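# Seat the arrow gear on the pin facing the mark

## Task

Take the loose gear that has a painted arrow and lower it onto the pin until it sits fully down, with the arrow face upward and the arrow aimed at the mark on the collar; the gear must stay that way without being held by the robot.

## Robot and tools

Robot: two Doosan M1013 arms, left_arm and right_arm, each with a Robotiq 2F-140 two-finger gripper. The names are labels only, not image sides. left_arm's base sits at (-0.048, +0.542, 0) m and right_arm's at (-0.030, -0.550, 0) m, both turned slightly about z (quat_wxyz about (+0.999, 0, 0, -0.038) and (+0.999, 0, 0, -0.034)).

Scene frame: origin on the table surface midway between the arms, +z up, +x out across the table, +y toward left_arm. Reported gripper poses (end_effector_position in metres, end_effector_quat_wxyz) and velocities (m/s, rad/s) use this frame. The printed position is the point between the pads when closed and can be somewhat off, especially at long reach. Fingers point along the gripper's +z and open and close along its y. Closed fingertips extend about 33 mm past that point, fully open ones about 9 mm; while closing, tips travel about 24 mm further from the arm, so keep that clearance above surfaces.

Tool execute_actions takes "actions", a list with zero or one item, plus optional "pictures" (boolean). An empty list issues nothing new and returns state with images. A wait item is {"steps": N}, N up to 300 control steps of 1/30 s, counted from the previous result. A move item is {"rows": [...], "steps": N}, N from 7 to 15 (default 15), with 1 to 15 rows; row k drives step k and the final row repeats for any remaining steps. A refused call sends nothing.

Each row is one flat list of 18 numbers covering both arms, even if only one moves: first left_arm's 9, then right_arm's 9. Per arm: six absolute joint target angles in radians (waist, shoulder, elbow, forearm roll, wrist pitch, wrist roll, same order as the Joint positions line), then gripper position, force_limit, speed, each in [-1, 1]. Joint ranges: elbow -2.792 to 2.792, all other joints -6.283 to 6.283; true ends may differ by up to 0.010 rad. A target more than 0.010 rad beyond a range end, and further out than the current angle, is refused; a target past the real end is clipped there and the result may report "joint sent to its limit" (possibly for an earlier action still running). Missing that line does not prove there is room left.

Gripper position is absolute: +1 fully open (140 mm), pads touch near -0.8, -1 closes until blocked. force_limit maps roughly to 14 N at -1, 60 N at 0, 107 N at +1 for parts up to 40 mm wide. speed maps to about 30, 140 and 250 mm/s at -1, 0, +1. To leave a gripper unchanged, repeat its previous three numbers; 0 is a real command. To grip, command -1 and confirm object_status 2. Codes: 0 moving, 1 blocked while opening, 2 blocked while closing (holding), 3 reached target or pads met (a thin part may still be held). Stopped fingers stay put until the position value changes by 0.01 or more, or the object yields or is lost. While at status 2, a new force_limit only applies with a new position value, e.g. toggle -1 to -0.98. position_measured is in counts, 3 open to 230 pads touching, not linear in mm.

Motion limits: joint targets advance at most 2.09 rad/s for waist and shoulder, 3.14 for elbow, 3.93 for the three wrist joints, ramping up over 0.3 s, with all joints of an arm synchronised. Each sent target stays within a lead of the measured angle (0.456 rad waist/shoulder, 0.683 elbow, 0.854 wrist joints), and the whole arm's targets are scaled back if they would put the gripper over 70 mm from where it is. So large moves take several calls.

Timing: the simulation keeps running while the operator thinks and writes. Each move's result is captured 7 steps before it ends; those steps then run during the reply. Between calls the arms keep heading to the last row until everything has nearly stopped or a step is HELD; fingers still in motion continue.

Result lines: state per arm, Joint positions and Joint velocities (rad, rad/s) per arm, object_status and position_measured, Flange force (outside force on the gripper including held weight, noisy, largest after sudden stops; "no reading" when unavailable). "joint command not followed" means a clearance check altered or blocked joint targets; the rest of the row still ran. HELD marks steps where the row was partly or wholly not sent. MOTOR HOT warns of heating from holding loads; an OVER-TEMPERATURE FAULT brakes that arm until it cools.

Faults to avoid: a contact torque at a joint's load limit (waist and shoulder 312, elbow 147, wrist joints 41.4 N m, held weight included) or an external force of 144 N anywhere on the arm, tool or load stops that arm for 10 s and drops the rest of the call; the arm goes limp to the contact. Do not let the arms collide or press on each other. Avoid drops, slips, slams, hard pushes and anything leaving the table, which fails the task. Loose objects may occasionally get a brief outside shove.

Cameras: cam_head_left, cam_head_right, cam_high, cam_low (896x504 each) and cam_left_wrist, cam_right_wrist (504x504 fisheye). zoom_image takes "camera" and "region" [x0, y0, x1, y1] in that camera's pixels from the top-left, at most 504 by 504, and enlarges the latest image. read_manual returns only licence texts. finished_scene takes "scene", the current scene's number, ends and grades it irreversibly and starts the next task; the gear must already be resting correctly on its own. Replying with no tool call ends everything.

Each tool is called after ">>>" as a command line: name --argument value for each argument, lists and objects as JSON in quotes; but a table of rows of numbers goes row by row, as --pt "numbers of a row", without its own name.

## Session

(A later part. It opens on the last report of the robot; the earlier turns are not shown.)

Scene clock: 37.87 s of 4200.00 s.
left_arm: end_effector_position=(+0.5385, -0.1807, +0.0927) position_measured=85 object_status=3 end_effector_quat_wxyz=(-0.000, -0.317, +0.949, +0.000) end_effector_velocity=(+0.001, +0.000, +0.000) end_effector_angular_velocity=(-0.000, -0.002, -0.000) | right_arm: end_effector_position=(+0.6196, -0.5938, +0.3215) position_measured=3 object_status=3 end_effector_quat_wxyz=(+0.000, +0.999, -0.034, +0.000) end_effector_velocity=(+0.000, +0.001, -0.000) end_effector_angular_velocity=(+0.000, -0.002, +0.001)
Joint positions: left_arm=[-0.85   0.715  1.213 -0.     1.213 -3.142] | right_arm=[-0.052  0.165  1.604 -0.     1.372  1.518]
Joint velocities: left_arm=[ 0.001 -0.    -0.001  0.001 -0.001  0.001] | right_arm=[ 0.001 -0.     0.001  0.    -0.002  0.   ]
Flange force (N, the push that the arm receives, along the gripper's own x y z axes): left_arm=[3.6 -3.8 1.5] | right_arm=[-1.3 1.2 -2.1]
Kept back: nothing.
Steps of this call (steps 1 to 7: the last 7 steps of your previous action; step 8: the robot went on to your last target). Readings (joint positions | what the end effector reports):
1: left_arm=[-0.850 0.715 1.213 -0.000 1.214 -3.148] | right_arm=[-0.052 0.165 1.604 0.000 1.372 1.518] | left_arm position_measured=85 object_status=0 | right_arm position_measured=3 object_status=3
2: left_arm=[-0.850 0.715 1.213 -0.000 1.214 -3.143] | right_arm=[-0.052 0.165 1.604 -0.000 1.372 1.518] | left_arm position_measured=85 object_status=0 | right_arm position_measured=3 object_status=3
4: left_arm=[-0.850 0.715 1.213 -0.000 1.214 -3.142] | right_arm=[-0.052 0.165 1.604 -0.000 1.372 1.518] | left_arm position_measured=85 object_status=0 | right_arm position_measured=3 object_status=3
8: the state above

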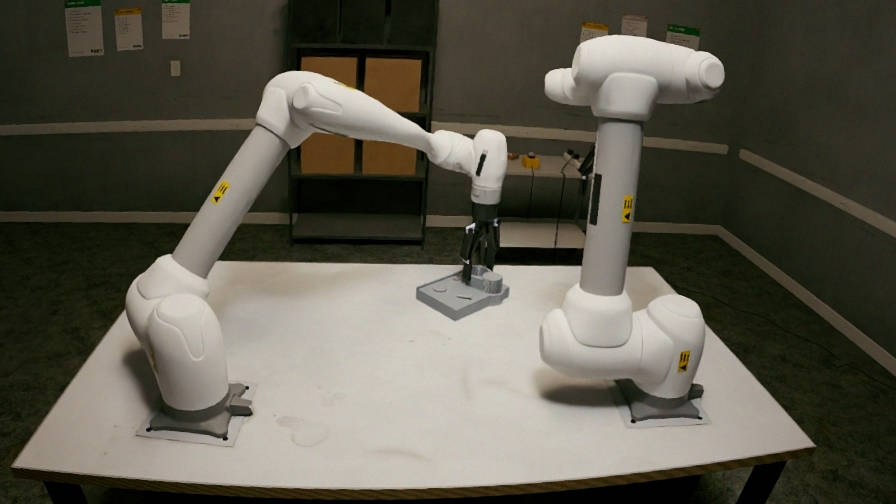

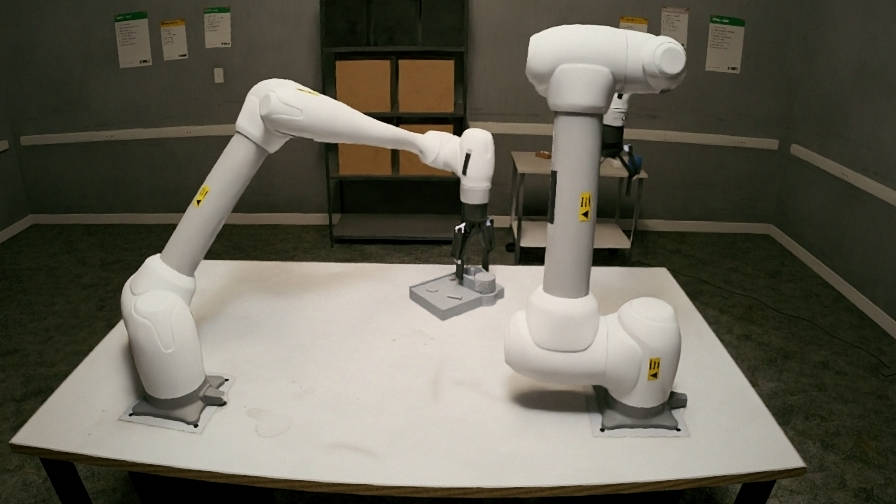

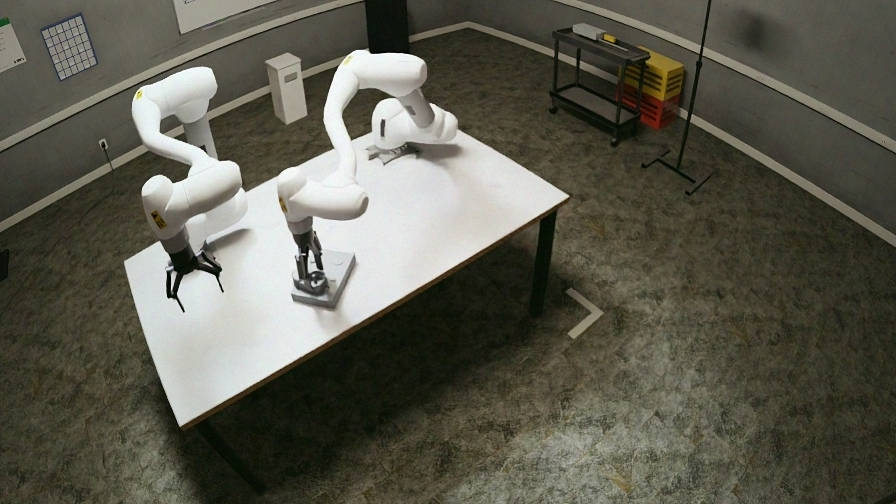

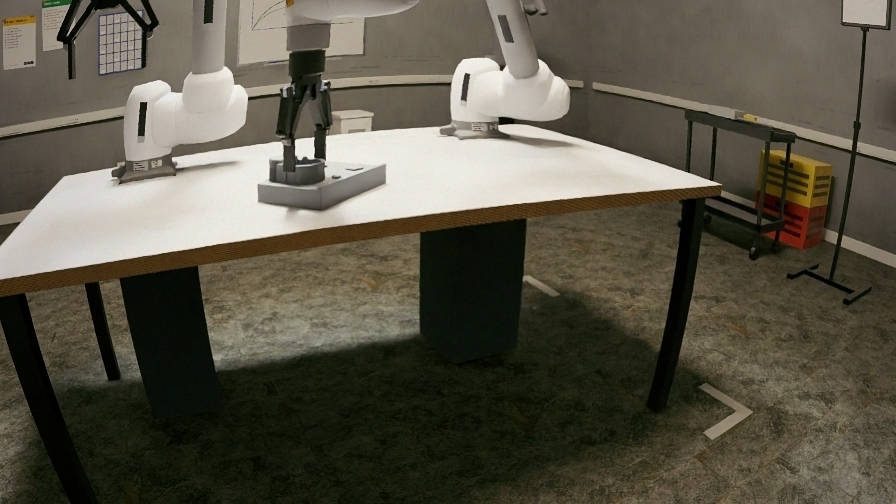

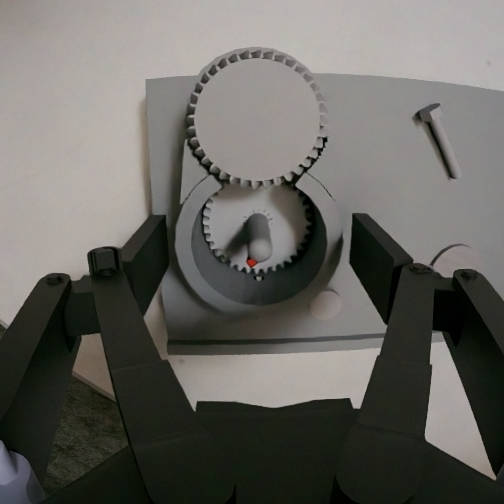

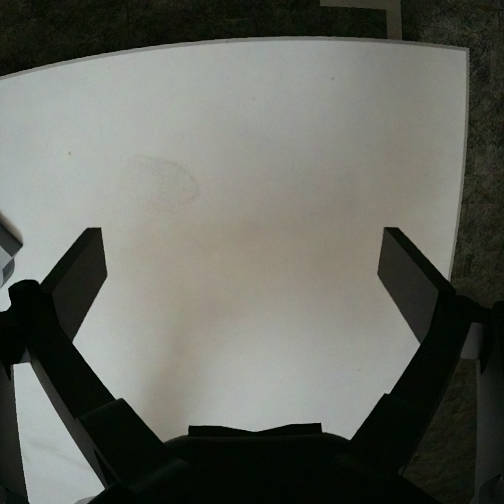

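>>> execute_actions --actions '[{"rows":[[-0.8503,0.7276,1.2303,0,1.1837,-3.1416,0.35,1,-0.5,-0.052,0.165,1.604,0,1.372,1.518,1,0,0],[-0.8503,0.7276,1.2303,0,1.1837,-3.1416,0.35,1,-0.5,-0.052,0.165,1.604,0,1.372,1.518,1,0,0],[-0.8503,0.7276,1.2303,0,1.1837,-3.1416,0.35,1,-0.5,-0.052,0.165,1.604,0,1.372,1.518,1,0,0],[-0.8503,0.7276,1.2303,0,1.1837,-3.1416,-1,1,-0.5,-0.052,0.165,1.604,0,1.372,1.518,1,0,0]]}]'

>>> execute_actions --actions '[{"rows":[[-0.8503,0.7243,1.2347,0,1.1782,-3.1416,-1,1,-0.5,-0.052,0.165,1.604,0,1.372,1.518,1,0,0],[-0.8503,0.7178,1.2435,0,1.1671,-3.1416,-1,1,-0.5,-0.052,0.165,1.604,0,1.372,1.518,1,0,0],[-0.8503,0.7081,1.2568,0,1.1506,-3.1416,-1,1,-0.5,-0.052,0.165,1.604,0,1.372,1.518,1,0,0],[-0.8503,0.6951,1.2744,0,1.1285,-3.1416,-1,1,-0.5,-0.052,0.165,1.604,0,1.372,1.518,1,0,0],[-0.8503,0.6791,1.2963,0,1.1007,-3.1416,-1,1,-0.5,-0.052,0.165,1.604,0,1.372,1.518,1,0,0],[-0.8503,0.6631,1.3183,0,1.0729,-3.1416,-1,1,-0.5,-0.052,0.165,1.604,0,1.372,1.518,1,0,0],[-0.8503,0.6473,1.3401,0,1.045,-3.1416,-1,1,-0.5,-0.052,0.165,1.604,0,1.372,1.518,1,0,0],[-0.8503,0.6316,1.3619,0,1.0172,-3.1416,-1,1,-0.5,-0.052,0.165,1.604,0,1.372,1.518,1,0,0],[-0.8503,0.616,1.3836,0,0.9892,-3.1416,-1,1,-0.5,-0.052,0.165,1.604,0,1.372,1.518,1,0,0],[-0.8503,0.6005,1.4053,0,0.9613,-3.1416,-1,1,-0.5,-0.052,0.165,1.604,0,1.372,1.518,1,0,0],[-0.8503,0.5852,1.4269,0,0.9331,-3.1416,-1,1,-0.5,-0.052,0.165,1.604,0,1.372,1.518,1,0,0],[-0.8503,0.5699,1.4485,0,0.905,-3.1416,-1,1,-0.5,-0.052,0.165,1.604,0,1.372,1.518,1,0,0],[-0.8503,0.5548,1.47,0,0.8767,-3.1416,-1,1,-0.5,-0.052,0.165,1.604,0,1.372,1.518,1,0,0],[-0.8503,0.5398,1.4915,0,0.8485,-3.1416,-1,1,-0.5,-0.052,0.165,1.604,0,1.372,1.518,1,0,0],[-0.8503,0.525,1.5129,0,0.82,-3.1416,-1,1,-0.5,-0.052,0.165,1.604,0,1.372,1.518,1,0,0]]}]'

>>> execute_actions --actions '[{"rows":[[-0.8503,0.5103,1.5343,0,0.7916,-3.1416,-1,1,-0.5,-0.052,0.165,1.604,0,1.372,1.518,1,0,0],[-0.8503,0.496,1.5555,0,0.7628,-3.1416,-1,1,-0.5,-0.052,0.165,1.604,0,1.372,1.518,1,0,0],[-0.8503,0.4817,1.5768,0,0.734,-3.1416,-1,1,-0.5,-0.052,0.165,1.604,0,1.372,1.518,1,0,0],[-0.8503,0.4678,1.598,0,0.705,-3.1416,-1,1,-0.5,-0.052,0.165,1.604,0,1.372,1.518,1,0,0],[-0.8503,0.4539,1.6191,0,0.6759,-3.1416,-1,1,-0.5,-0.052,0.165,1.604,0,1.372,1.518,1,0,0],[-0.8503,0.4404,1.64,0,0.6466,-3.1416,-1,1,-0.5,-0.052,0.165,1.604,0,1.372,1.518,1,0,0],[-0.8503,0.4269,1.661,0,0.6174,-3.1416,-1,1,-0.5,-0.052,0.165,1.604,0,1.372,1.518,1,0,0],[-0.8503,0.4138,1.6818,0,0.5878,-3.1416,-1,1,-0.5,-0.052,0.165,1.604,0,1.372,1.518,1,0,0],[-0.8503,0.4007,1.7027,0,0.5582,-3.1416,-1,1,-0.5,-0.052,0.165,1.604,0,1.372,1.518,1,0,0],[-0.8503,0.388,1.7234,0,0.5283,-3.1416,-1,1,-0.5,-0.052,0.165,1.604,0,1.372,1.518,1,0,0],[-0.8503,0.3754,1.7441,0,0.4985,-3.1416,-1,1,-0.5,-0.052,0.165,1.604,0,1.372,1.518,1,0,0]]}]'

>>> execute_actions --actions '[{"steps":20}]' --pictures true

Scene clock: 39.47 s of 4200.00 s.
left_arm: end_effector_position=(+0.5387, -0.1807, +0.0720) position_measured=101 object_status=0 end_effector_quat_wxyz=(+0.000, -0.317, +0.949, -0.000) end_effector_velocity=(+0.002, -0.002, +0.003) end_effector_angular_velocity=(-0.006, -0.003, +0.001) | right_arm: end_effector_position=(+0.6196, -0.5938, +0.3215) position_measured=3 object_status=3 end_effector_quat_wxyz=(+0.000, +0.999, -0.034, +0.000) end_effector_velocity=(+0.000, -0.000, +0.000) end_effector_angular_velocity=(-0.000, -0.001, -0.001)
Joint positions: left_arm=[-0.85   0.728  1.23   0.     1.183 -3.142] | right_arm=[-0.052  0.165  1.604  0.     1.372  1.518]
Joint velocities: left_arm=[ 0.001 -0.002 -0.003 -0.001 -0.002 -0.   ] | right_arm=[-0.001 -0.    -0.    -0.    -0.     0.   ]
Flange force (N, the push that the arm receives, along the gripper's own x y z axes): left_arm=[4.1 -7.7 0.6] | right_arm=[-1.6 2.4 -2.4]
Steps of this call (steps 1 to 30: the robot went on to your last target; steps 31 to 40: nothing new was sent; steps 41 to 48: the first 8 steps of this action). Readings (joint positions | what the end effector reports):
41: left_arm=[-0.850 0.715 1.214 0.000 1.213 -3.142] | right_arm=[-0.052 0.165 1.604 -0.000 1.372 1.518] | left_arm position_measured=85 object_status=3 | right_arm position_measured=3 object_status=3
42: left_arm=[-0.850 0.717 1.217 0.000 1.206 -3.142] | right_arm=[-0.052 0.165 1.604 -0.000 1.372 1.518] | left_arm position_measured=85 object_status=3 | right_arm position_measured=3 object_status=3
44: left_arm=[-0.850 0.728 1.231 0.000 1.185 -3.142] | right_arm=[-0.052 0.165 1.604 -0.000 1.372 1.518] | left_arm position_measured=85 object_status=0 | right_arm position_measured=3 object_status=3
48: the state above

Scene clock: 39.97 s of 4200.00 s.
left_arm: end_effector_position=(+0.5344, -0.1752, +0.0845) position_measured=112 object_status=2 end_effector_quat_wxyz=(+0.012, -0.316, +0.948, -0.037) end_effector_velocity=(-0.020, +0.027, +0.115) end_effector_angular_velocity=(-0.509, -0.380, +0.001) | right_arm: end_effector_position=(+0.6196, -0.5938, +0.3215) position_measured=3 object_status=3 end_effector_quat_wxyz=(+0.000, +0.999, -0.034, +0.000) end_effector_velocity=(-0.001, -0.000, -0.000) end_effector_angular_velocity=(+0.000, +0.001, -0.001)
Joint positions: left_arm=[-0.85   0.669  1.312 -0.     1.083 -3.142] | right_arm=[-0.052  0.165  1.604 -0.     1.372  1.518]
Joint velocities: left_arm=[ 0.001 -0.439  0.576 -0.002 -0.772  0.   ] | right_arm=[-0.001 -0.     0.001  0.     0.001 -0.   ]
Flange force (N, the push that the arm receives, along the gripper's own x y z axes): left_arm=[5.1 21.8 98.2] | right_arm=[-1.9 -0.4 -2.4]
Steps of this call (steps 1 to 7: the last 7 steps of your previous action; steps 8 to 15: the first 8 steps of this action). Readings (joint positions | what the end effector reports):
8: left_arm=[-0.850 0.727 1.230 0.000 1.184 -3.142] | right_arm=[-0.052 0.165 1.604 -0.000 1.372 1.518] | left_arm position_measured=111 object_status=2 | right_arm position_measured=3 object_status=3
9: left_arm=[-0.850 0.726 1.232 0.000 1.181 -3.142] | right_arm=[-0.052 0.165 1.604 -0.000 1.372 1.518] | left_arm position_measured=111 object_status=2 | right_arm position_measured=3 object_status=3
11: left_arm=[-0.850 0.716 1.247 0.000 1.163 -3.142] | right_arm=[-0.052 0.165 1.604 -0.000 1.372 1.518] | left_arm position_measured=111 object_status=2 | right_arm position_measured=3 object_status=3
15: the state above

Scene clock: 40.47 s of 4200.00 s.
left_arm: end_effector_position=(+0.5132, -0.1470, +0.1351) position_measured=112 object_status=2 end_effector_quat_wxyz=(+0.064, -0.310, +0.929, -0.191) end_effector_velocity=(-0.054, +0.070, +0.085) end_effector_angular_velocity=(-0.511, -0.383, -0.000) | right_arm: end_effector_position=(+0.6196, -0.5938, +0.3215) position_measured=3 object_status=3 end_effector_quat_wxyz=(+0.000, +0.999, -0.034, +0.000) end_effector_velocity=(-0.000, -0.002, -0.000) end_effector_angular_velocity=(-0.001, +0.001, -0.002)
Joint positions: left_arm=[-0.85   0.447  1.63  -0.     0.661 -3.142] | right_arm=[-0.052  0.165  1.604 -0.     1.372  1.518]
Joint velocities: left_arm=[-0.001 -0.402  0.619 -0.001 -0.856 -0.   ] | right_arm=[-0.002  0.    -0.    -0.001  0.001 -0.   ]
Flange force (N, the push that the arm receives, along the gripper's own x y z axes): left_arm=[6.8 -6.9 52.7] | right_arm=[-3.0 1.7 -1.7]
Steps of this call (steps 1 to 7: the last 7 steps of your previous action; steps 8 to 15: the first 8 steps of this action). Readings (joint positions | what the end effector reports):
8: left_arm=[-0.850 0.547 1.481 -0.000 0.862 -3.142] | right_arm=[-0.052 0.165 1.604 0.000 1.372 1.518] | left_arm position_measured=112 object_status=2 | right_arm position_measured=3 object_status=3
9: left_arm=[-0.850 0.532 1.503 -0.000 0.833 -3.142] | right_arm=[-0.052 0.165 1.604 -0.000 1.372 1.518] | left_arm position_measured=112 object_status=2 | right_arm position_measured=3 object_status=3
11: left_arm=[-0.850 0.503 1.545 -0.000 0.776 -3.142] | right_arm=[-0.052 0.165 1.604 -0.000 1.372 1.518] | left_arm position_measured=112 object_status=2 | right_arm position_measured=3 object_status=3
15: the state above

Scene clock: 41.13 s of 4200.00 s.
left_arm: end_effector_position=(+0.5028, -0.1331, +0.1498) position_measured=112 object_status=2 end_effector_quat_wxyz=(+0.082, -0.306, +0.916, -0.245) end_effector_velocity=(+0.001, +0.000, +0.000) end_effector_angular_velocity=(+0.001, -0.002, -0.002) | right_arm: end_effector_position=(+0.6196, -0.5938, +0.3215) position_measured=3 object_status=3 end_effector_quat_wxyz=(+0.000, +0.999, -0.034, +0.000) end_effector_velocity=(-0.000, +0.000, -0.000) end_effector_angular_velocity=(+0.000, +0.001, -0.001)
Joint positions: left_arm=[-0.85   0.375  1.744  0.     0.498 -3.142] | right_arm=[-0.052  0.165  1.604 -0.     1.372  1.518]
Joint velocities: left_arm=[ 0.    -0.     0.     0.002 -0.001  0.001] | right_arm=[-0.    -0.     0.001  0.     0.     0.   ]
Flange force (N, the push that the arm receives, along the gripper's own x y z axes): left_arm=[3.1 4.0 52.4] | right_arm=[-2.0 3.5 -1.9]
Kept back: nothing.
Steps of this call (steps 1 to 7: the last 7 steps of your previous action; steps 8 to 20: the robot went on to your last target). Readings (joint positions | what the end effector reports):
1: left_arm=[-0.850 0.434 1.651 -0.000 0.631 -3.142] | right_arm=[-0.052 0.165 1.604 -0.000 1.372 1.518] | left_arm position_measured=112 object_status=2 | right_arm position_measured=3 object_status=3
2: left_arm=[-0.850 0.420 1.671 -0.000 0.602 -3.142] | right_arm=[-0.052 0.165 1.604 -0.000 1.372 1.518] | left_arm position_measured=112 object_status=2 | right_arm position_measured=3 object_status=3
4: left_arm=[-0.850 0.395 1.713 -0.000 0.543 -3.142] | right_arm=[-0.052 0.165 1.604 -0.000 1.372 1.518] | left_arm position_measured=112 object_status=2 | right_arm position_measured=3 object_status=3
8: left_arm=[-0.850 0.376 1.744 0.000 0.499 -3.142] | right_arm=[-0.052 0.165 1.604 -0.000 1.372 1.518] | left_arm position_measured=112 object_status=2 | right_arm position_measured=3 object_status=3
20: the state above

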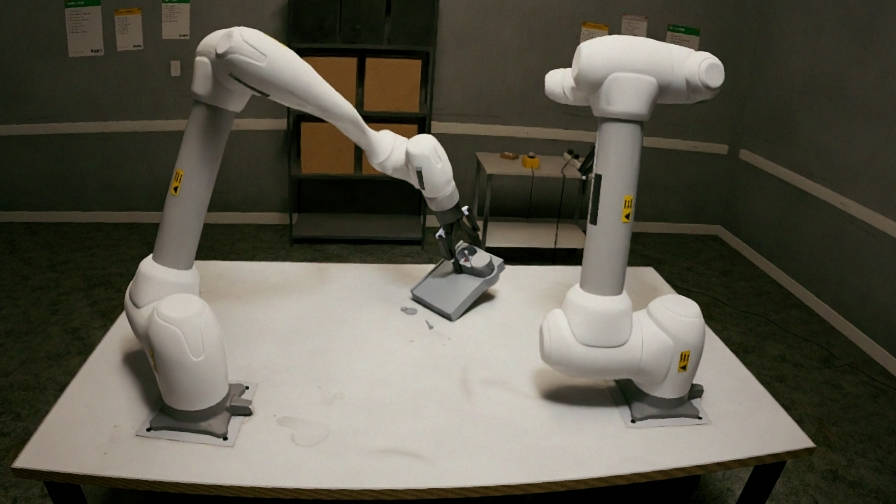

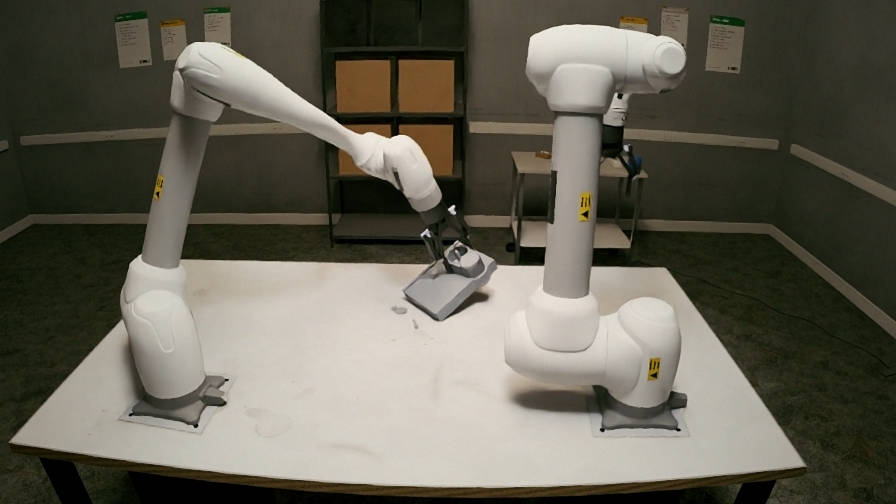

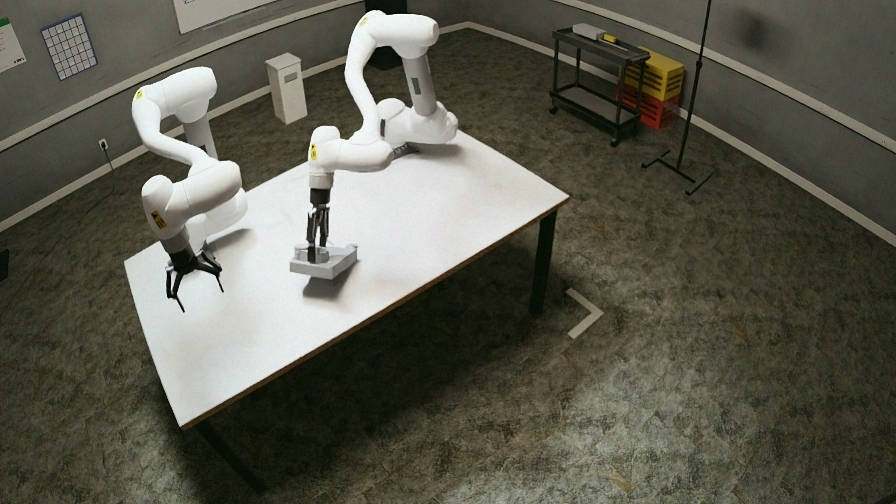

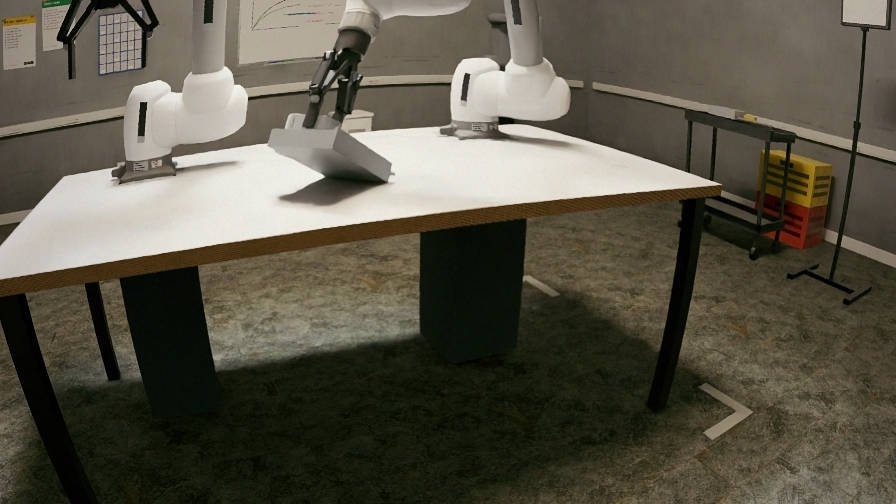

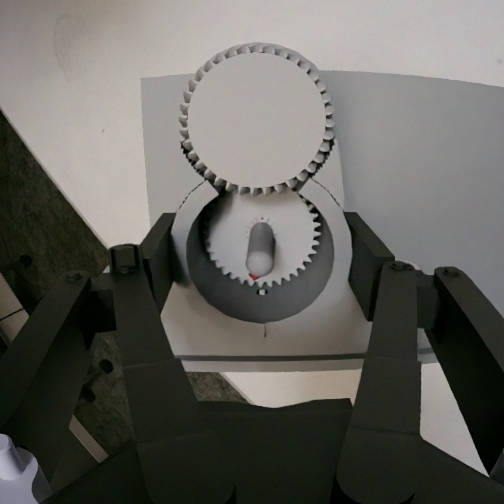

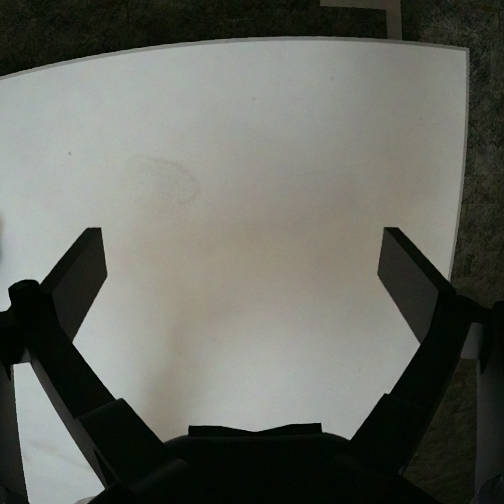

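>>> execute_actions --actions '[{"rows":[[-0.8503,0.3705,1.7523,0,0.4865,-3.1416,-1,1,-0.5,-0.052,0.165,1.604,0,1.372,1.518,1,0,0],[-0.8503,0.3631,1.7647,0,0.4684,-3.1416,-1,1,-0.5,-0.052,0.165,1.604,0,1.372,1.518,1,0,0],[-0.8503,0.3508,1.7853,0,0.4383,-3.1416,-1,1,-0.5,-0.052,0.165,1.604,0,1.372,1.518,1,0,0],[-0.8503,0.3275,1.8261,0,0.3771,-3.1416,-1,1,-0.5,-0.052,0.165,1.604,0,1.372,1.518,1,0,0],[-0.8503,0.3056,1.8665,0,0.315,-3.1416,-1,1,-0.5,-0.052,0.165,1.604,0,1.372,1.518,1,0,0],[-0.8503,0.285,1.9065,0,0.252,-3.1416,-1,1,-0.5,-0.052,0.165,1.604,0,1.372,1.518,1,0,0],[-0.8503,0.2657,1.9462,0,0.1879,-3.1416,-1,1,-0.5,-0.052,0.165,1.604,0,1.372,1.518,1,0,0],[-0.8503,0.2477,1.9855,0,0.123,-3.1416,-1,1,-0.5,-0.052,0.165,1.604,0,1.372,1.518,1,0,0],[-0.8503,0.2309,2.0247,0,0.057,-3.1416,-1,1,-0.5,-0.052,0.165,1.604,0,1.372,1.518,1,0,0],[-0.8503,0.2162,2.0633,0,-0.0106,-3.1416,-1,1,-0.5,-0.052,0.165,1.604,0,1.372,1.518,1,0,0],[-0.8503,0.2037,2.1011,0,-0.0795,-3.1416,-1,1,-0.5,-0.052,0.165,1.604,0,1.372,1.518,1,0,0],[-0.8503,0.1935,2.1384,0,-0.1502,-3.1416,-1,1,-0.5,-0.052,0.165,1.604,0,1.372,1.518,1,0,0],[-0.8503,0.1856,2.175,0,-0.2226,-3.1416,-1,1,-0.5,-0.052,0.165,1.604,0,1.372,1.518,1,0,0],[-0.8503,0.1822,2.196,0,-0.266,-3.1416,-1,1,-0.5,-0.052,0.165,1.604,0,1.372,1.518,1,0,0],[-0.8503,0.1798,2.211,0,-0.2964,-3.1416,-1,1,-0.5,-0.052,0.165,1.604,0,1.372,1.518,1,0,0]]}]'

>>> execute_actions --actions '[{"steps":20}]' --pictures true

Scene clock: 42.20 s of 4200.00 s.
left_arm: end_effector_position=(+0.4904, -0.1167, +0.1640) position_measured=112 object_status=2 end_effector_quat_wxyz=(+0.103, -0.300, +0.897, -0.307) end_effector_velocity=(-0.099, +0.133, +0.093) end_effector_angular_velocity=(-0.836, -0.627, +0.001) | right_arm: end_effector_position=(+0.6196, -0.5938, +0.3215) position_measured=3 object_status=3 end_effector_quat_wxyz=(+0.000, +0.999, -0.034, +0.000) end_effector_velocity=(+0.000, -0.000, -0.000) end_effector_angular_velocity=(-0.001, -0.000, +0.000)
Joint positions: left_arm=[-0.85   0.305  1.869  0.     0.308 -3.142] | right_arm=[-0.052  0.165  1.604 -0.     1.372  1.518]
Joint velocities: left_arm=[ 0.001 -0.497  0.959 -0.    -1.507 -0.   ] | right_arm=[ 0.     0.    -0.    -0.001 -0.     0.   ]
Flange force (N, the push that the arm receives, along the gripper's own x y z axes): left_arm=[7.4 -10.1 33.0] | right_arm=[-0.3 1.4 -2.5]
Steps of this call (steps 1 to 15: the robot went on to your last target; steps 16 to 24: nothing new was sent; steps 25 to 32: the first 8 steps of this action). Readings (joint positions | what the end effector reports):
25: left_arm=[-0.850 0.375 1.744 0.000 0.498 -3.142] | right_arm=[-0.052 0.165 1.604 -0.000 1.372 1.518] | left_arm position_measured=112 object_status=2 | right_arm position_measured=3 object_status=3
26: left_arm=[-0.850 0.373 1.748 0.000 0.493 -3.142] | right_arm=[-0.052 0.165 1.604 -0.000 1.372 1.518] | left_arm position_measured=112 object_status=2 | right_arm position_measured=3 object_status=3
28: left_arm=[-0.850 0.362 1.767 0.000 0.465 -3.142] | right_arm=[-0.052 0.165 1.604 -0.000 1.372 1.518] | left_arm position_measured=112 object_status=2 | right_arm position_measured=3 object_status=3
32: the state above

Scene clock: 42.87 s of 4200.00 s.
left_arm: end_effector_position=(+0.4485, -0.0611, +0.1877) position_measured=112 object_status=2 end_effector_quat_wxyz=(+0.158, -0.274, +0.821, -0.474) end_effector_velocity=(+0.001, +0.001, -0.001) end_effector_angular_velocity=(+0.002, -0.000, +0.000) | right_arm: end_effector_position=(+0.6196, -0.5938, +0.3215) position_measured=3 object_status=3 end_effector_quat_wxyz=(+0.000, +0.999, -0.034, +0.000) end_effector_velocity=(+0.000, -0.000, -0.000) end_effector_angular_velocity=(-0.001, -0.001, +0.000)
Joint positions: left_arm=[-0.85   0.18   2.211  0.    -0.297 -3.142] | right_arm=[-0.052  0.165  1.604 -0.     1.372  1.518]
Joint velocities: left_arm=[ 0.002 -0.     0.     0.001  0.001  0.   ] | right_arm=[ 0.    -0.     0.001 -0.001 -0.002 -0.   ]
Flange force (N, the push that the arm receives, along the gripper's own x y z axes): left_arm=no reading | right_arm=[0.2 1.9 -2.8]
Kept back: nothing.
Steps of this call (steps 1 to 7: the last 7 steps of your previous action; steps 8 to 20: the robot went on to your last target). Readings (joint positions | what the end effector reports):
1: left_arm=[-0.850 0.288 1.903 0.000 0.255 -3.142] | right_arm=[-0.052 0.165 1.604 -0.000 1.372 1.518] | left_arm position_measured=112 object_status=2 | right_arm position_measured=3 object_status=3
2: left_arm=[-0.850 0.271 1.937 0.000 0.200 -3.142] | right_arm=[-0.052 0.165 1.604 -0.000 1.372 1.518] | left_arm position_measured=112 object_status=2 | right_arm position_measured=3 object_status=3
4: left_arm=[-0.850 0.240 2.007 0.000 0.081 -3.142] | right_arm=[-0.052 0.165 1.604 0.000 1.372 1.518] | left_arm position_measured=112 object_status=2 | right_arm position_measured=3 object_status=3
8: left_arm=[-0.850 0.196 2.143 0.000 -0.168 -3.142] | right_arm=[-0.052 0.165 1.604 -0.000 1.372 1.518] | left_arm position_measured=112 object_status=2 | right_arm position_measured=3 object_status=3
20: the state above

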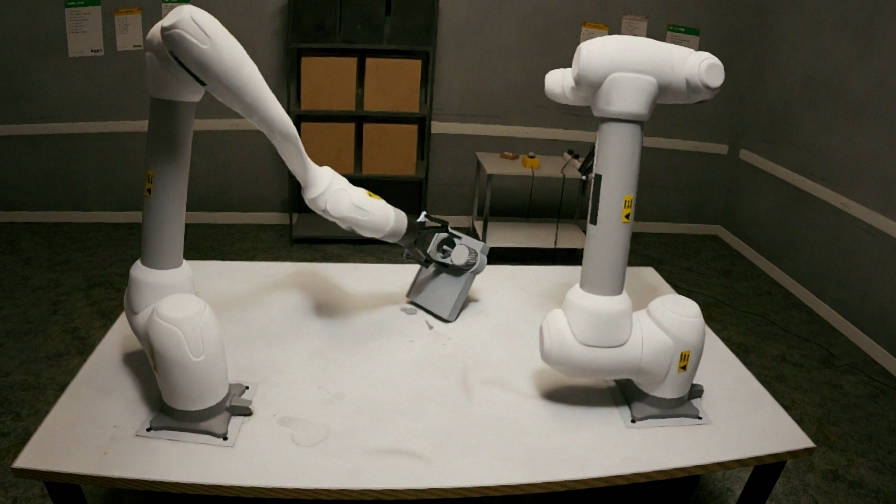

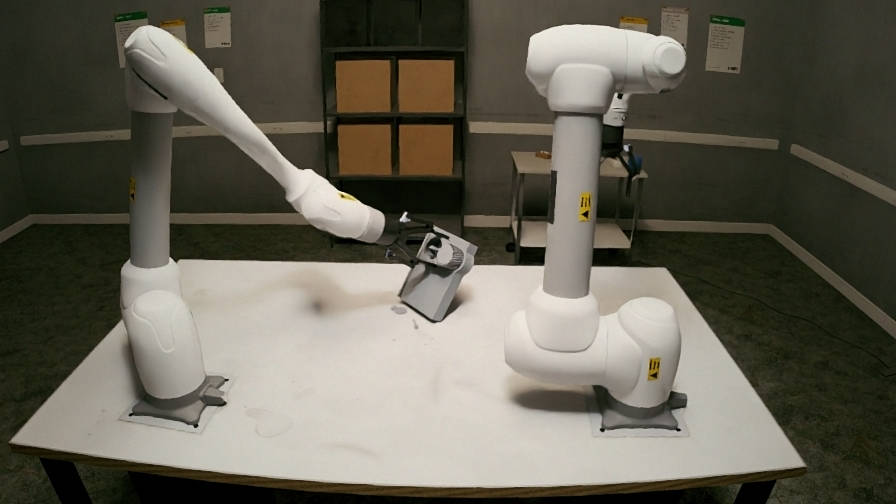

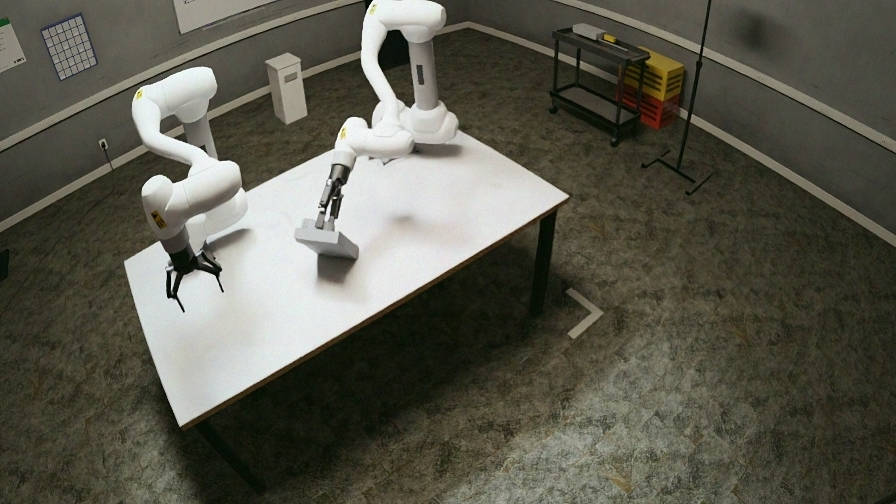

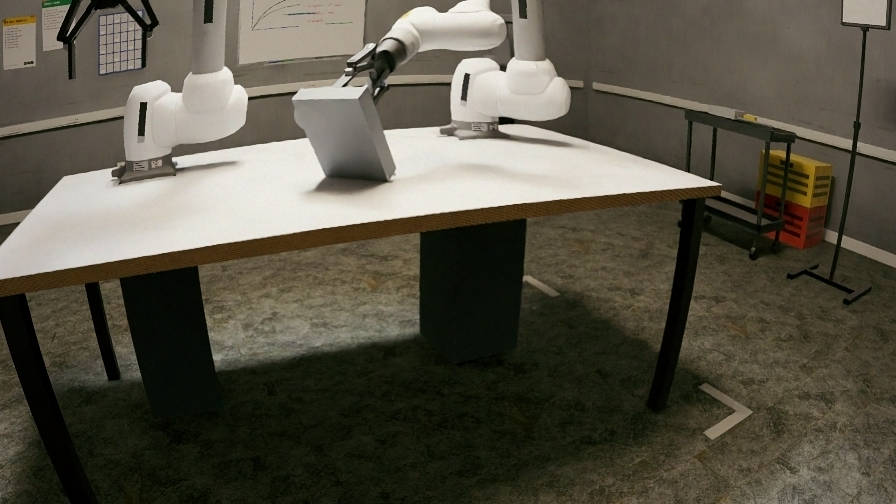

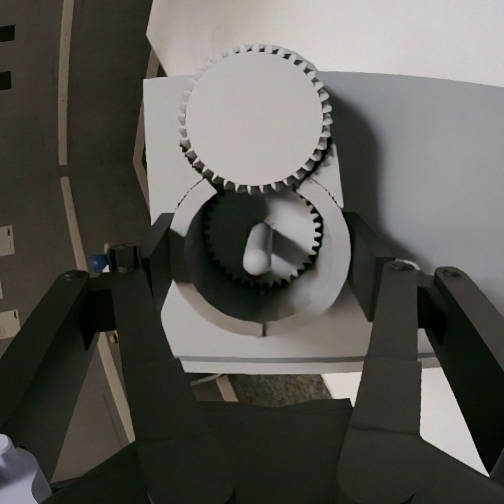

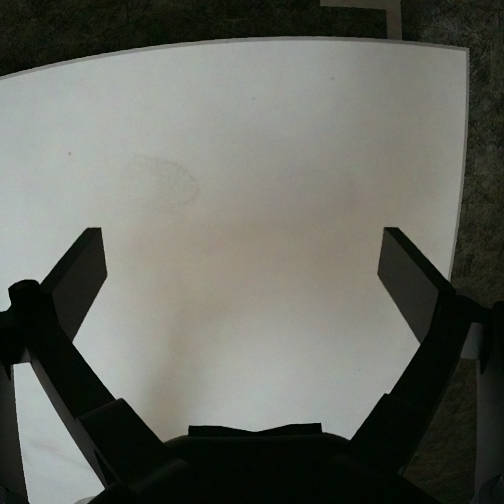

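>>> execute_actions --actions '[{"rows":[[-0.8503,0.1782,2.2289,0,-0.3345,-3.1416,-1,1,-0.5,-0.052,0.165,1.604,0,1.372,1.518,1,0,0],[-0.8503,0.1766,2.2467,0,-0.3725,-3.1416,-1,1,-0.5,-0.052,0.165,1.604,0,1.372,1.518,1,0,0],[-0.8503,0.1767,2.264,0,-0.4117,-3.1416,-1,1,-0.5,-0.052,0.165,1.604,0,1.372,1.518,1,0,0],[-0.8503,0.1768,2.2812,0,-0.4509,-3.1416,-1,1,-0.5,-0.052,0.165,1.604,0,1.372,1.518,1,0,0],[-0.8503,0.1786,2.2979,0,-0.4912,-3.1416,-1,1,-0.5,-0.052,0.165,1.604,0,1.372,1.518,1,0,0],[-0.8503,0.1805,2.3145,0,-0.5315,-3.1416,-1,1,-0.5,-0.052,0.165,1.604,0,1.372,1.518,1,0,0],[-0.8503,0.1842,2.3306,0,-0.573,-3.1416,-1,1,-0.5,-0.052,0.165,1.604,0,1.372,1.518,1,0,0],[-0.8503,0.1879,2.3466,0,-0.6146,-3.1416,-1,1,-0.5,-0.052,0.165,1.604,0,1.372,1.518,1,0,0],[-0.8503,0.1934,2.362,0,-0.6573,-3.1416,-1,1,-0.5,-0.052,0.165,1.604,0,1.372,1.518,1,0,0],[-0.8503,0.1989,2.3774,0,-0.7001,-3.1416,-1,1,-0.5,-0.052,0.165,1.604,0,1.372,1.518,1,0,0],[-0.8503,0.2061,2.3922,0,-0.7439,-3.1416,-1,1,-0.5,-0.052,0.165,1.604,0,1.372,1.518,1,0,0],[-0.8503,0.2133,2.407,0,-0.7877,-3.1416,-1,1,-0.5,-0.052,0.165,1.604,0,1.372,1.518,1,0,0]],"steps":12}]'

>>> execute_actions --actions '[{"rows":[[-0.8503,0.223,2.4212,0,-0.8333,-3.1416,-1,1,-0.5,-0.052,0.165,1.604,0,1.372,1.518,1,0,0],[-0.8503,0.2326,2.4354,0,-0.879,-3.1416,-1,1,-0.5,-0.052,0.165,1.604,0,1.372,1.518,1,0,0],[-0.8503,0.2446,2.4486,0,-0.926,-3.1416,-1,1,-0.5,-0.052,0.165,1.604,0,1.372,1.518,1,0,0],[-0.8503,0.2566,2.4618,0,-0.9731,-3.1416,-1,1,-0.5,-0.052,0.165,1.604,0,1.372,1.518,1,0,0],[-0.8503,0.271,2.4739,0,-1.0213,-3.1416,-1,1,-0.5,-0.052,0.165,1.604,0,1.372,1.518,1,0,0],[-0.8503,0.2854,2.4859,0,-1.0696,-3.1416,-1,1,-0.5,-0.052,0.165,1.604,0,1.372,1.518,1,0,0],[-0.8503,0.3022,2.4969,0,-1.1192,-3.1416,-1,1,-0.5,-0.052,0.165,1.604,0,1.372,1.518,1,0,0],[-0.8503,0.3191,2.5079,0,-1.1689,-3.1416,-1,1,-0.5,-0.052,0.165,1.604,0,1.372,1.518,1,0,0],[-0.8503,0.3384,2.5178,0,-1.2199,-3.1416,-1,1,-0.5,-0.052,0.165,1.604,0,1.372,1.518,1,0,0],[-0.8503,0.3577,2.5276,0,-1.2709,-3.1416,-1,1,-0.5,-0.052,0.165,1.604,0,1.372,1.518,1,0,0],[-0.8503,0.3793,2.5365,0,-1.3232,-3.1416,-1,1,-0.5,-0.052,0.165,1.604,0,1.372,1.518,1,0,0],[-0.8503,0.401,2.5453,0,-1.3755,-3.1416,-1,1,-0.5,-0.052,0.165,1.604,0,1.372,1.518,1,0,0]]}]'

>>> execute_actions --actions '[{"steps":18}]' --pictures true

Scene clock: 54.27 s of 4200.00 s.
left_arm: end_effector_position=(+0.4439, -0.0549, +0.1924) position_measured=112 object_status=2 end_effector_quat_wxyz=(+0.167, -0.269, +0.807, -0.499) end_effector_velocity=(-0.000, -0.000, -0.001) end_effector_angular_velocity=(+0.001, +0.001, -0.000) | right_arm: end_effector_position=(+0.6196, -0.5938, +0.3215) position_measured=3 object_status=3 end_effector_quat_wxyz=(+0.000, +0.999, -0.034, +0.000) end_effector_velocity=(-0.000, -0.000, +0.000) end_effector_angular_velocity=(+0.001, +0.001, -0.000)
Joint positions: left_arm=[-0.85   0.176  2.251  0.    -0.393 -3.142] | right_arm=[-0.052  0.165  1.604 -0.     1.372  1.518]
Joint velocities: left_arm=[-0.001  0.001  0.    -0.     0.    -0.   ] | right_arm=[-0.     0.    -0.     0.     0.001  0.   ]
Flange force (N, the push that the arm receives, along the gripper's own x y z axes): left_arm=[30.3 -14.0 8.1] | right_arm=[-1.8 1.3 -3.3]
FORCE FAULT: contact force on the left arm reached its limit, and that arm stopped for 10 seconds. The contact can be on any part of that arm, not only on its tool. That arm's remaining commands of this call were not run. That arm holds still and accepts commands again. Move the arm away from the contact; if what it grips holds it there, let go first. Pushing or pulling that hard again can fault the arm again.
Kept back: nothing.
The stop of the left arm began at step 42 of this call (marked STOPPED below). From that step on that arm followed nothing that you had sent. 7 of its steps, steps kept back included, did not run and will not run. The other arm was sent all steps of this action in this call, none kept back. Nothing is kept back now, and the robot has no last target.
Steps of this call (steps 1 to 15: the robot went on to your last target; steps 16 to 36: nothing new was sent; steps 37 to 41: the first 5 steps of this action; steps 42 to 48: the last 7 steps of this action, not kept back; steps 49 to 342: the stop continued). Readings (joint positions | what the end effector reports):
37: left_arm=[-0.850 0.180 2.211 0.000 -0.296 -3.142] | right_arm=[-0.052 0.165 1.604 -0.000 1.372 1.518] | left_arm position_measured=112 object_status=2 | right_arm position_measured=3 object_status=3
38: left_arm=[-0.850 0.180 2.214 0.000 -0.303 -3.142] | right_arm=[-0.052 0.165 1.604 -0.000 1.372 1.518] | left_arm position_measured=112 object_status=2 | right_arm position_measured=3 object_status=3
40: left_arm=[-0.850 0.178 2.238 0.000 -0.355 -3.142] | right_arm=[-0.052 0.165 1.604 -0.000 1.372 1.518] | left_arm position_measured=112 object_status=2 | right_arm position_measured=3 object_status=3
42: left_arm=[-0.850 0.176 2.251 0.000 -0.393 -3.142] | right_arm=[-0.052 0.165 1.604 -0.000 1.372 1.518] | left_arm position_measured=112 object_status=2 | right_arm position_measured=3 object_status=3 STOPPED (the left arm)
44: left_arm=[-0.850 0.176 2.251 0.000 -0.393 -3.142] | right_arm=[-0.052 0.165 1.604 -0.000 1.372 1.518] | left_arm position_measured=112 object_status=2 | right_arm position_measured=3 object_status=3
342: the state above

Scene clock: 54.30 s of 4200.00 s.
left_arm: end_effector_position=(+0.4439, -0.0549, +0.1924) position_measured=112 object_status=2 end_effector_quat_wxyz=(+0.167, -0.269, +0.807, -0.499) end_effector_velocity=(+0.000, -0.000, +0.002) end_effector_angular_velocity=(-0.002, -0.002, -0.000) | right_arm: end_effector_position=(+0.6196, -0.5938, +0.3215) position_measured=3 object_status=3 end_effector_quat_wxyz=(+0.000, +0.999, -0.034, +0.000) end_effector_velocity=(+0.000, -0.001, -0.000) end_effector_angular_velocity=(+0.000, -0.000, -0.001)
Joint positions: left_arm=[-0.85   0.176  2.251  0.    -0.393 -3.142] | right_arm=[-0.052  0.165  1.604 -0.     1.372  1.518]
Joint velocities: left_arm=[ 0.    -0.002 -0.001  0.     0.     0.001] | right_arm=[-0.001  0.     0.001  0.    -0.001 -0.   ]
Flange force (N, the push that the arm receives, along the gripper's own x y z axes): left_arm=[28.7 -13.8 6.2] | right_arm=[-3.1 0.4 -2.4]
Kept back: nothing.
A stop began in an earlier call of the same reply, so what this call sent did not run. Send another action.
Steps of this call (step 1: nothing new was sent). Readings (joint positions | what the end effector reports):
1: the state above

Scene clock: 54.33 s of 4200.00 s.
left_arm: end_effector_position=(+0.4439, -0.0549, +0.1924) position_measured=112 object_status=2 end_effector_quat_wxyz=(+0.167, -0.269, +0.807, -0.499) end_effector_velocity=(-0.001, -0.000, +0.001) end_effector_angular_velocity=(-0.001, -0.001, -0.001) | right_arm: end_effector_position=(+0.6196, -0.5938, +0.3215) position_measured=3 object_status=3 end_effector_quat_wxyz=(+0.000, +0.999, -0.034, +0.000) end_effector_velocity=(-0.001, +0.001, -0.000) end_effector_angular_velocity=(+0.000, +0.004, +0.001)
Joint positions: left_arm=[-0.85   0.176  2.251  0.    -0.393 -3.142] | right_arm=[-0.052  0.165  1.604 -0.     1.372  1.518]
Joint velocities: left_arm=[-0.001 -0.001  0.     0.001 -0.    -0.001] | right_arm=[ 0.001  0.001  0.    -0.     0.003  0.   ]
Flange force (N, the push that the arm receives, along the gripper's own x y z axes): left_arm=[29.5 -14.0 7.5] | right_arm=[-2.1 0.4 -1.4]
Kept back: nothing.
A stop began in an earlier call of the same reply, so what this call sent did not run. Send another action.
Steps of this call (step 1: nothing new was sent). Readings (joint positions | what the end effector reports):
1: the state above

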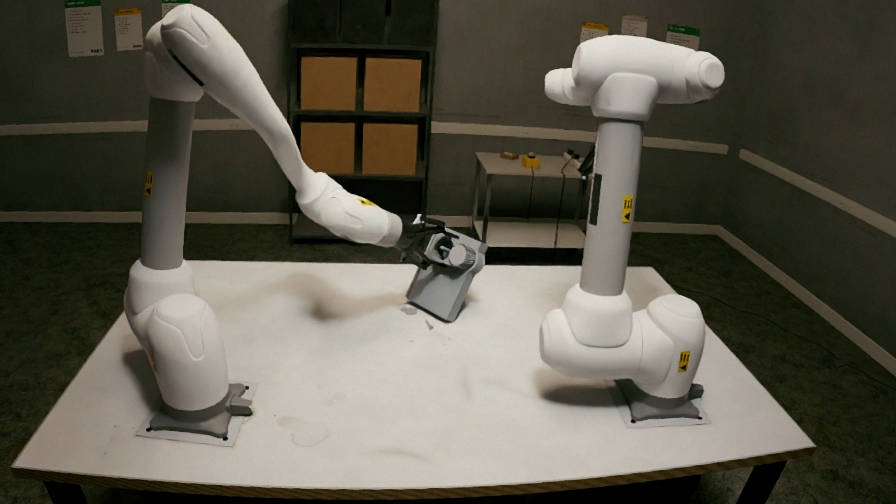

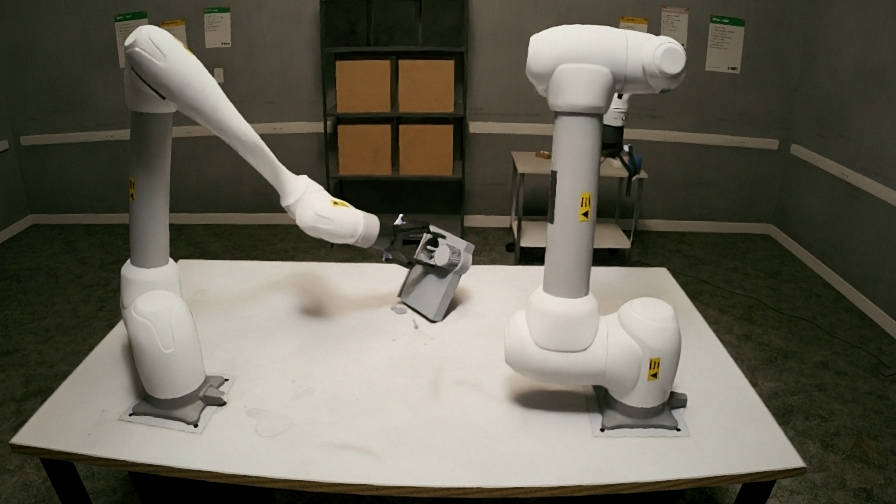

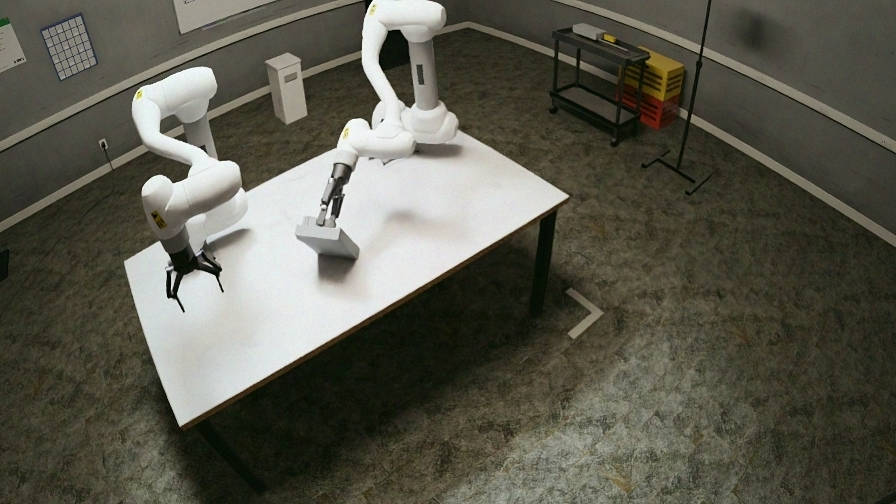

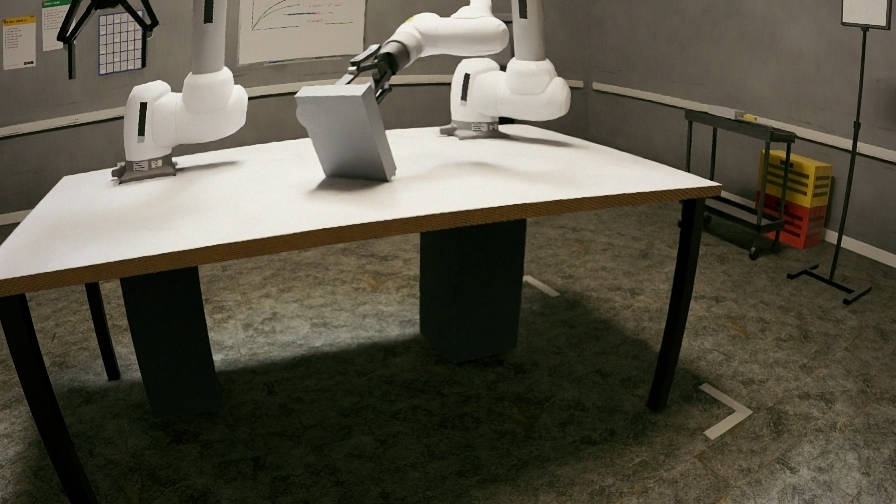

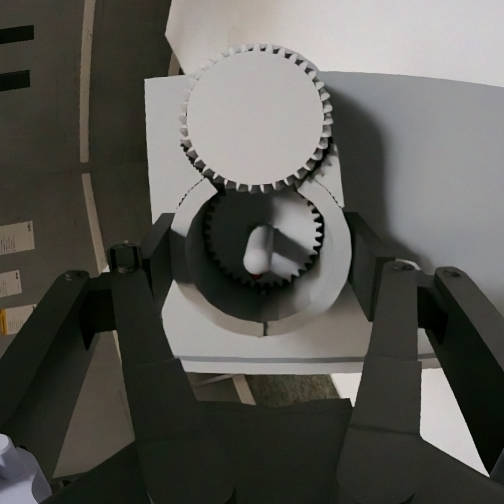

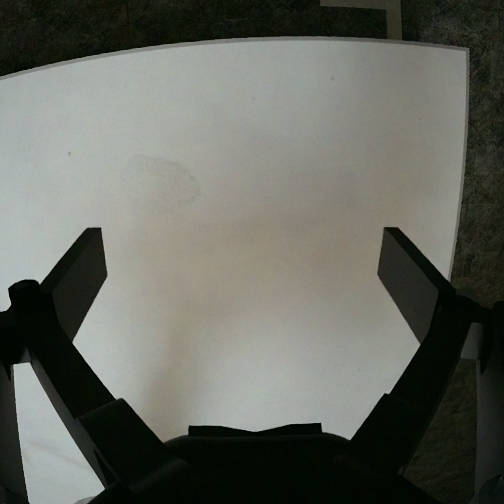

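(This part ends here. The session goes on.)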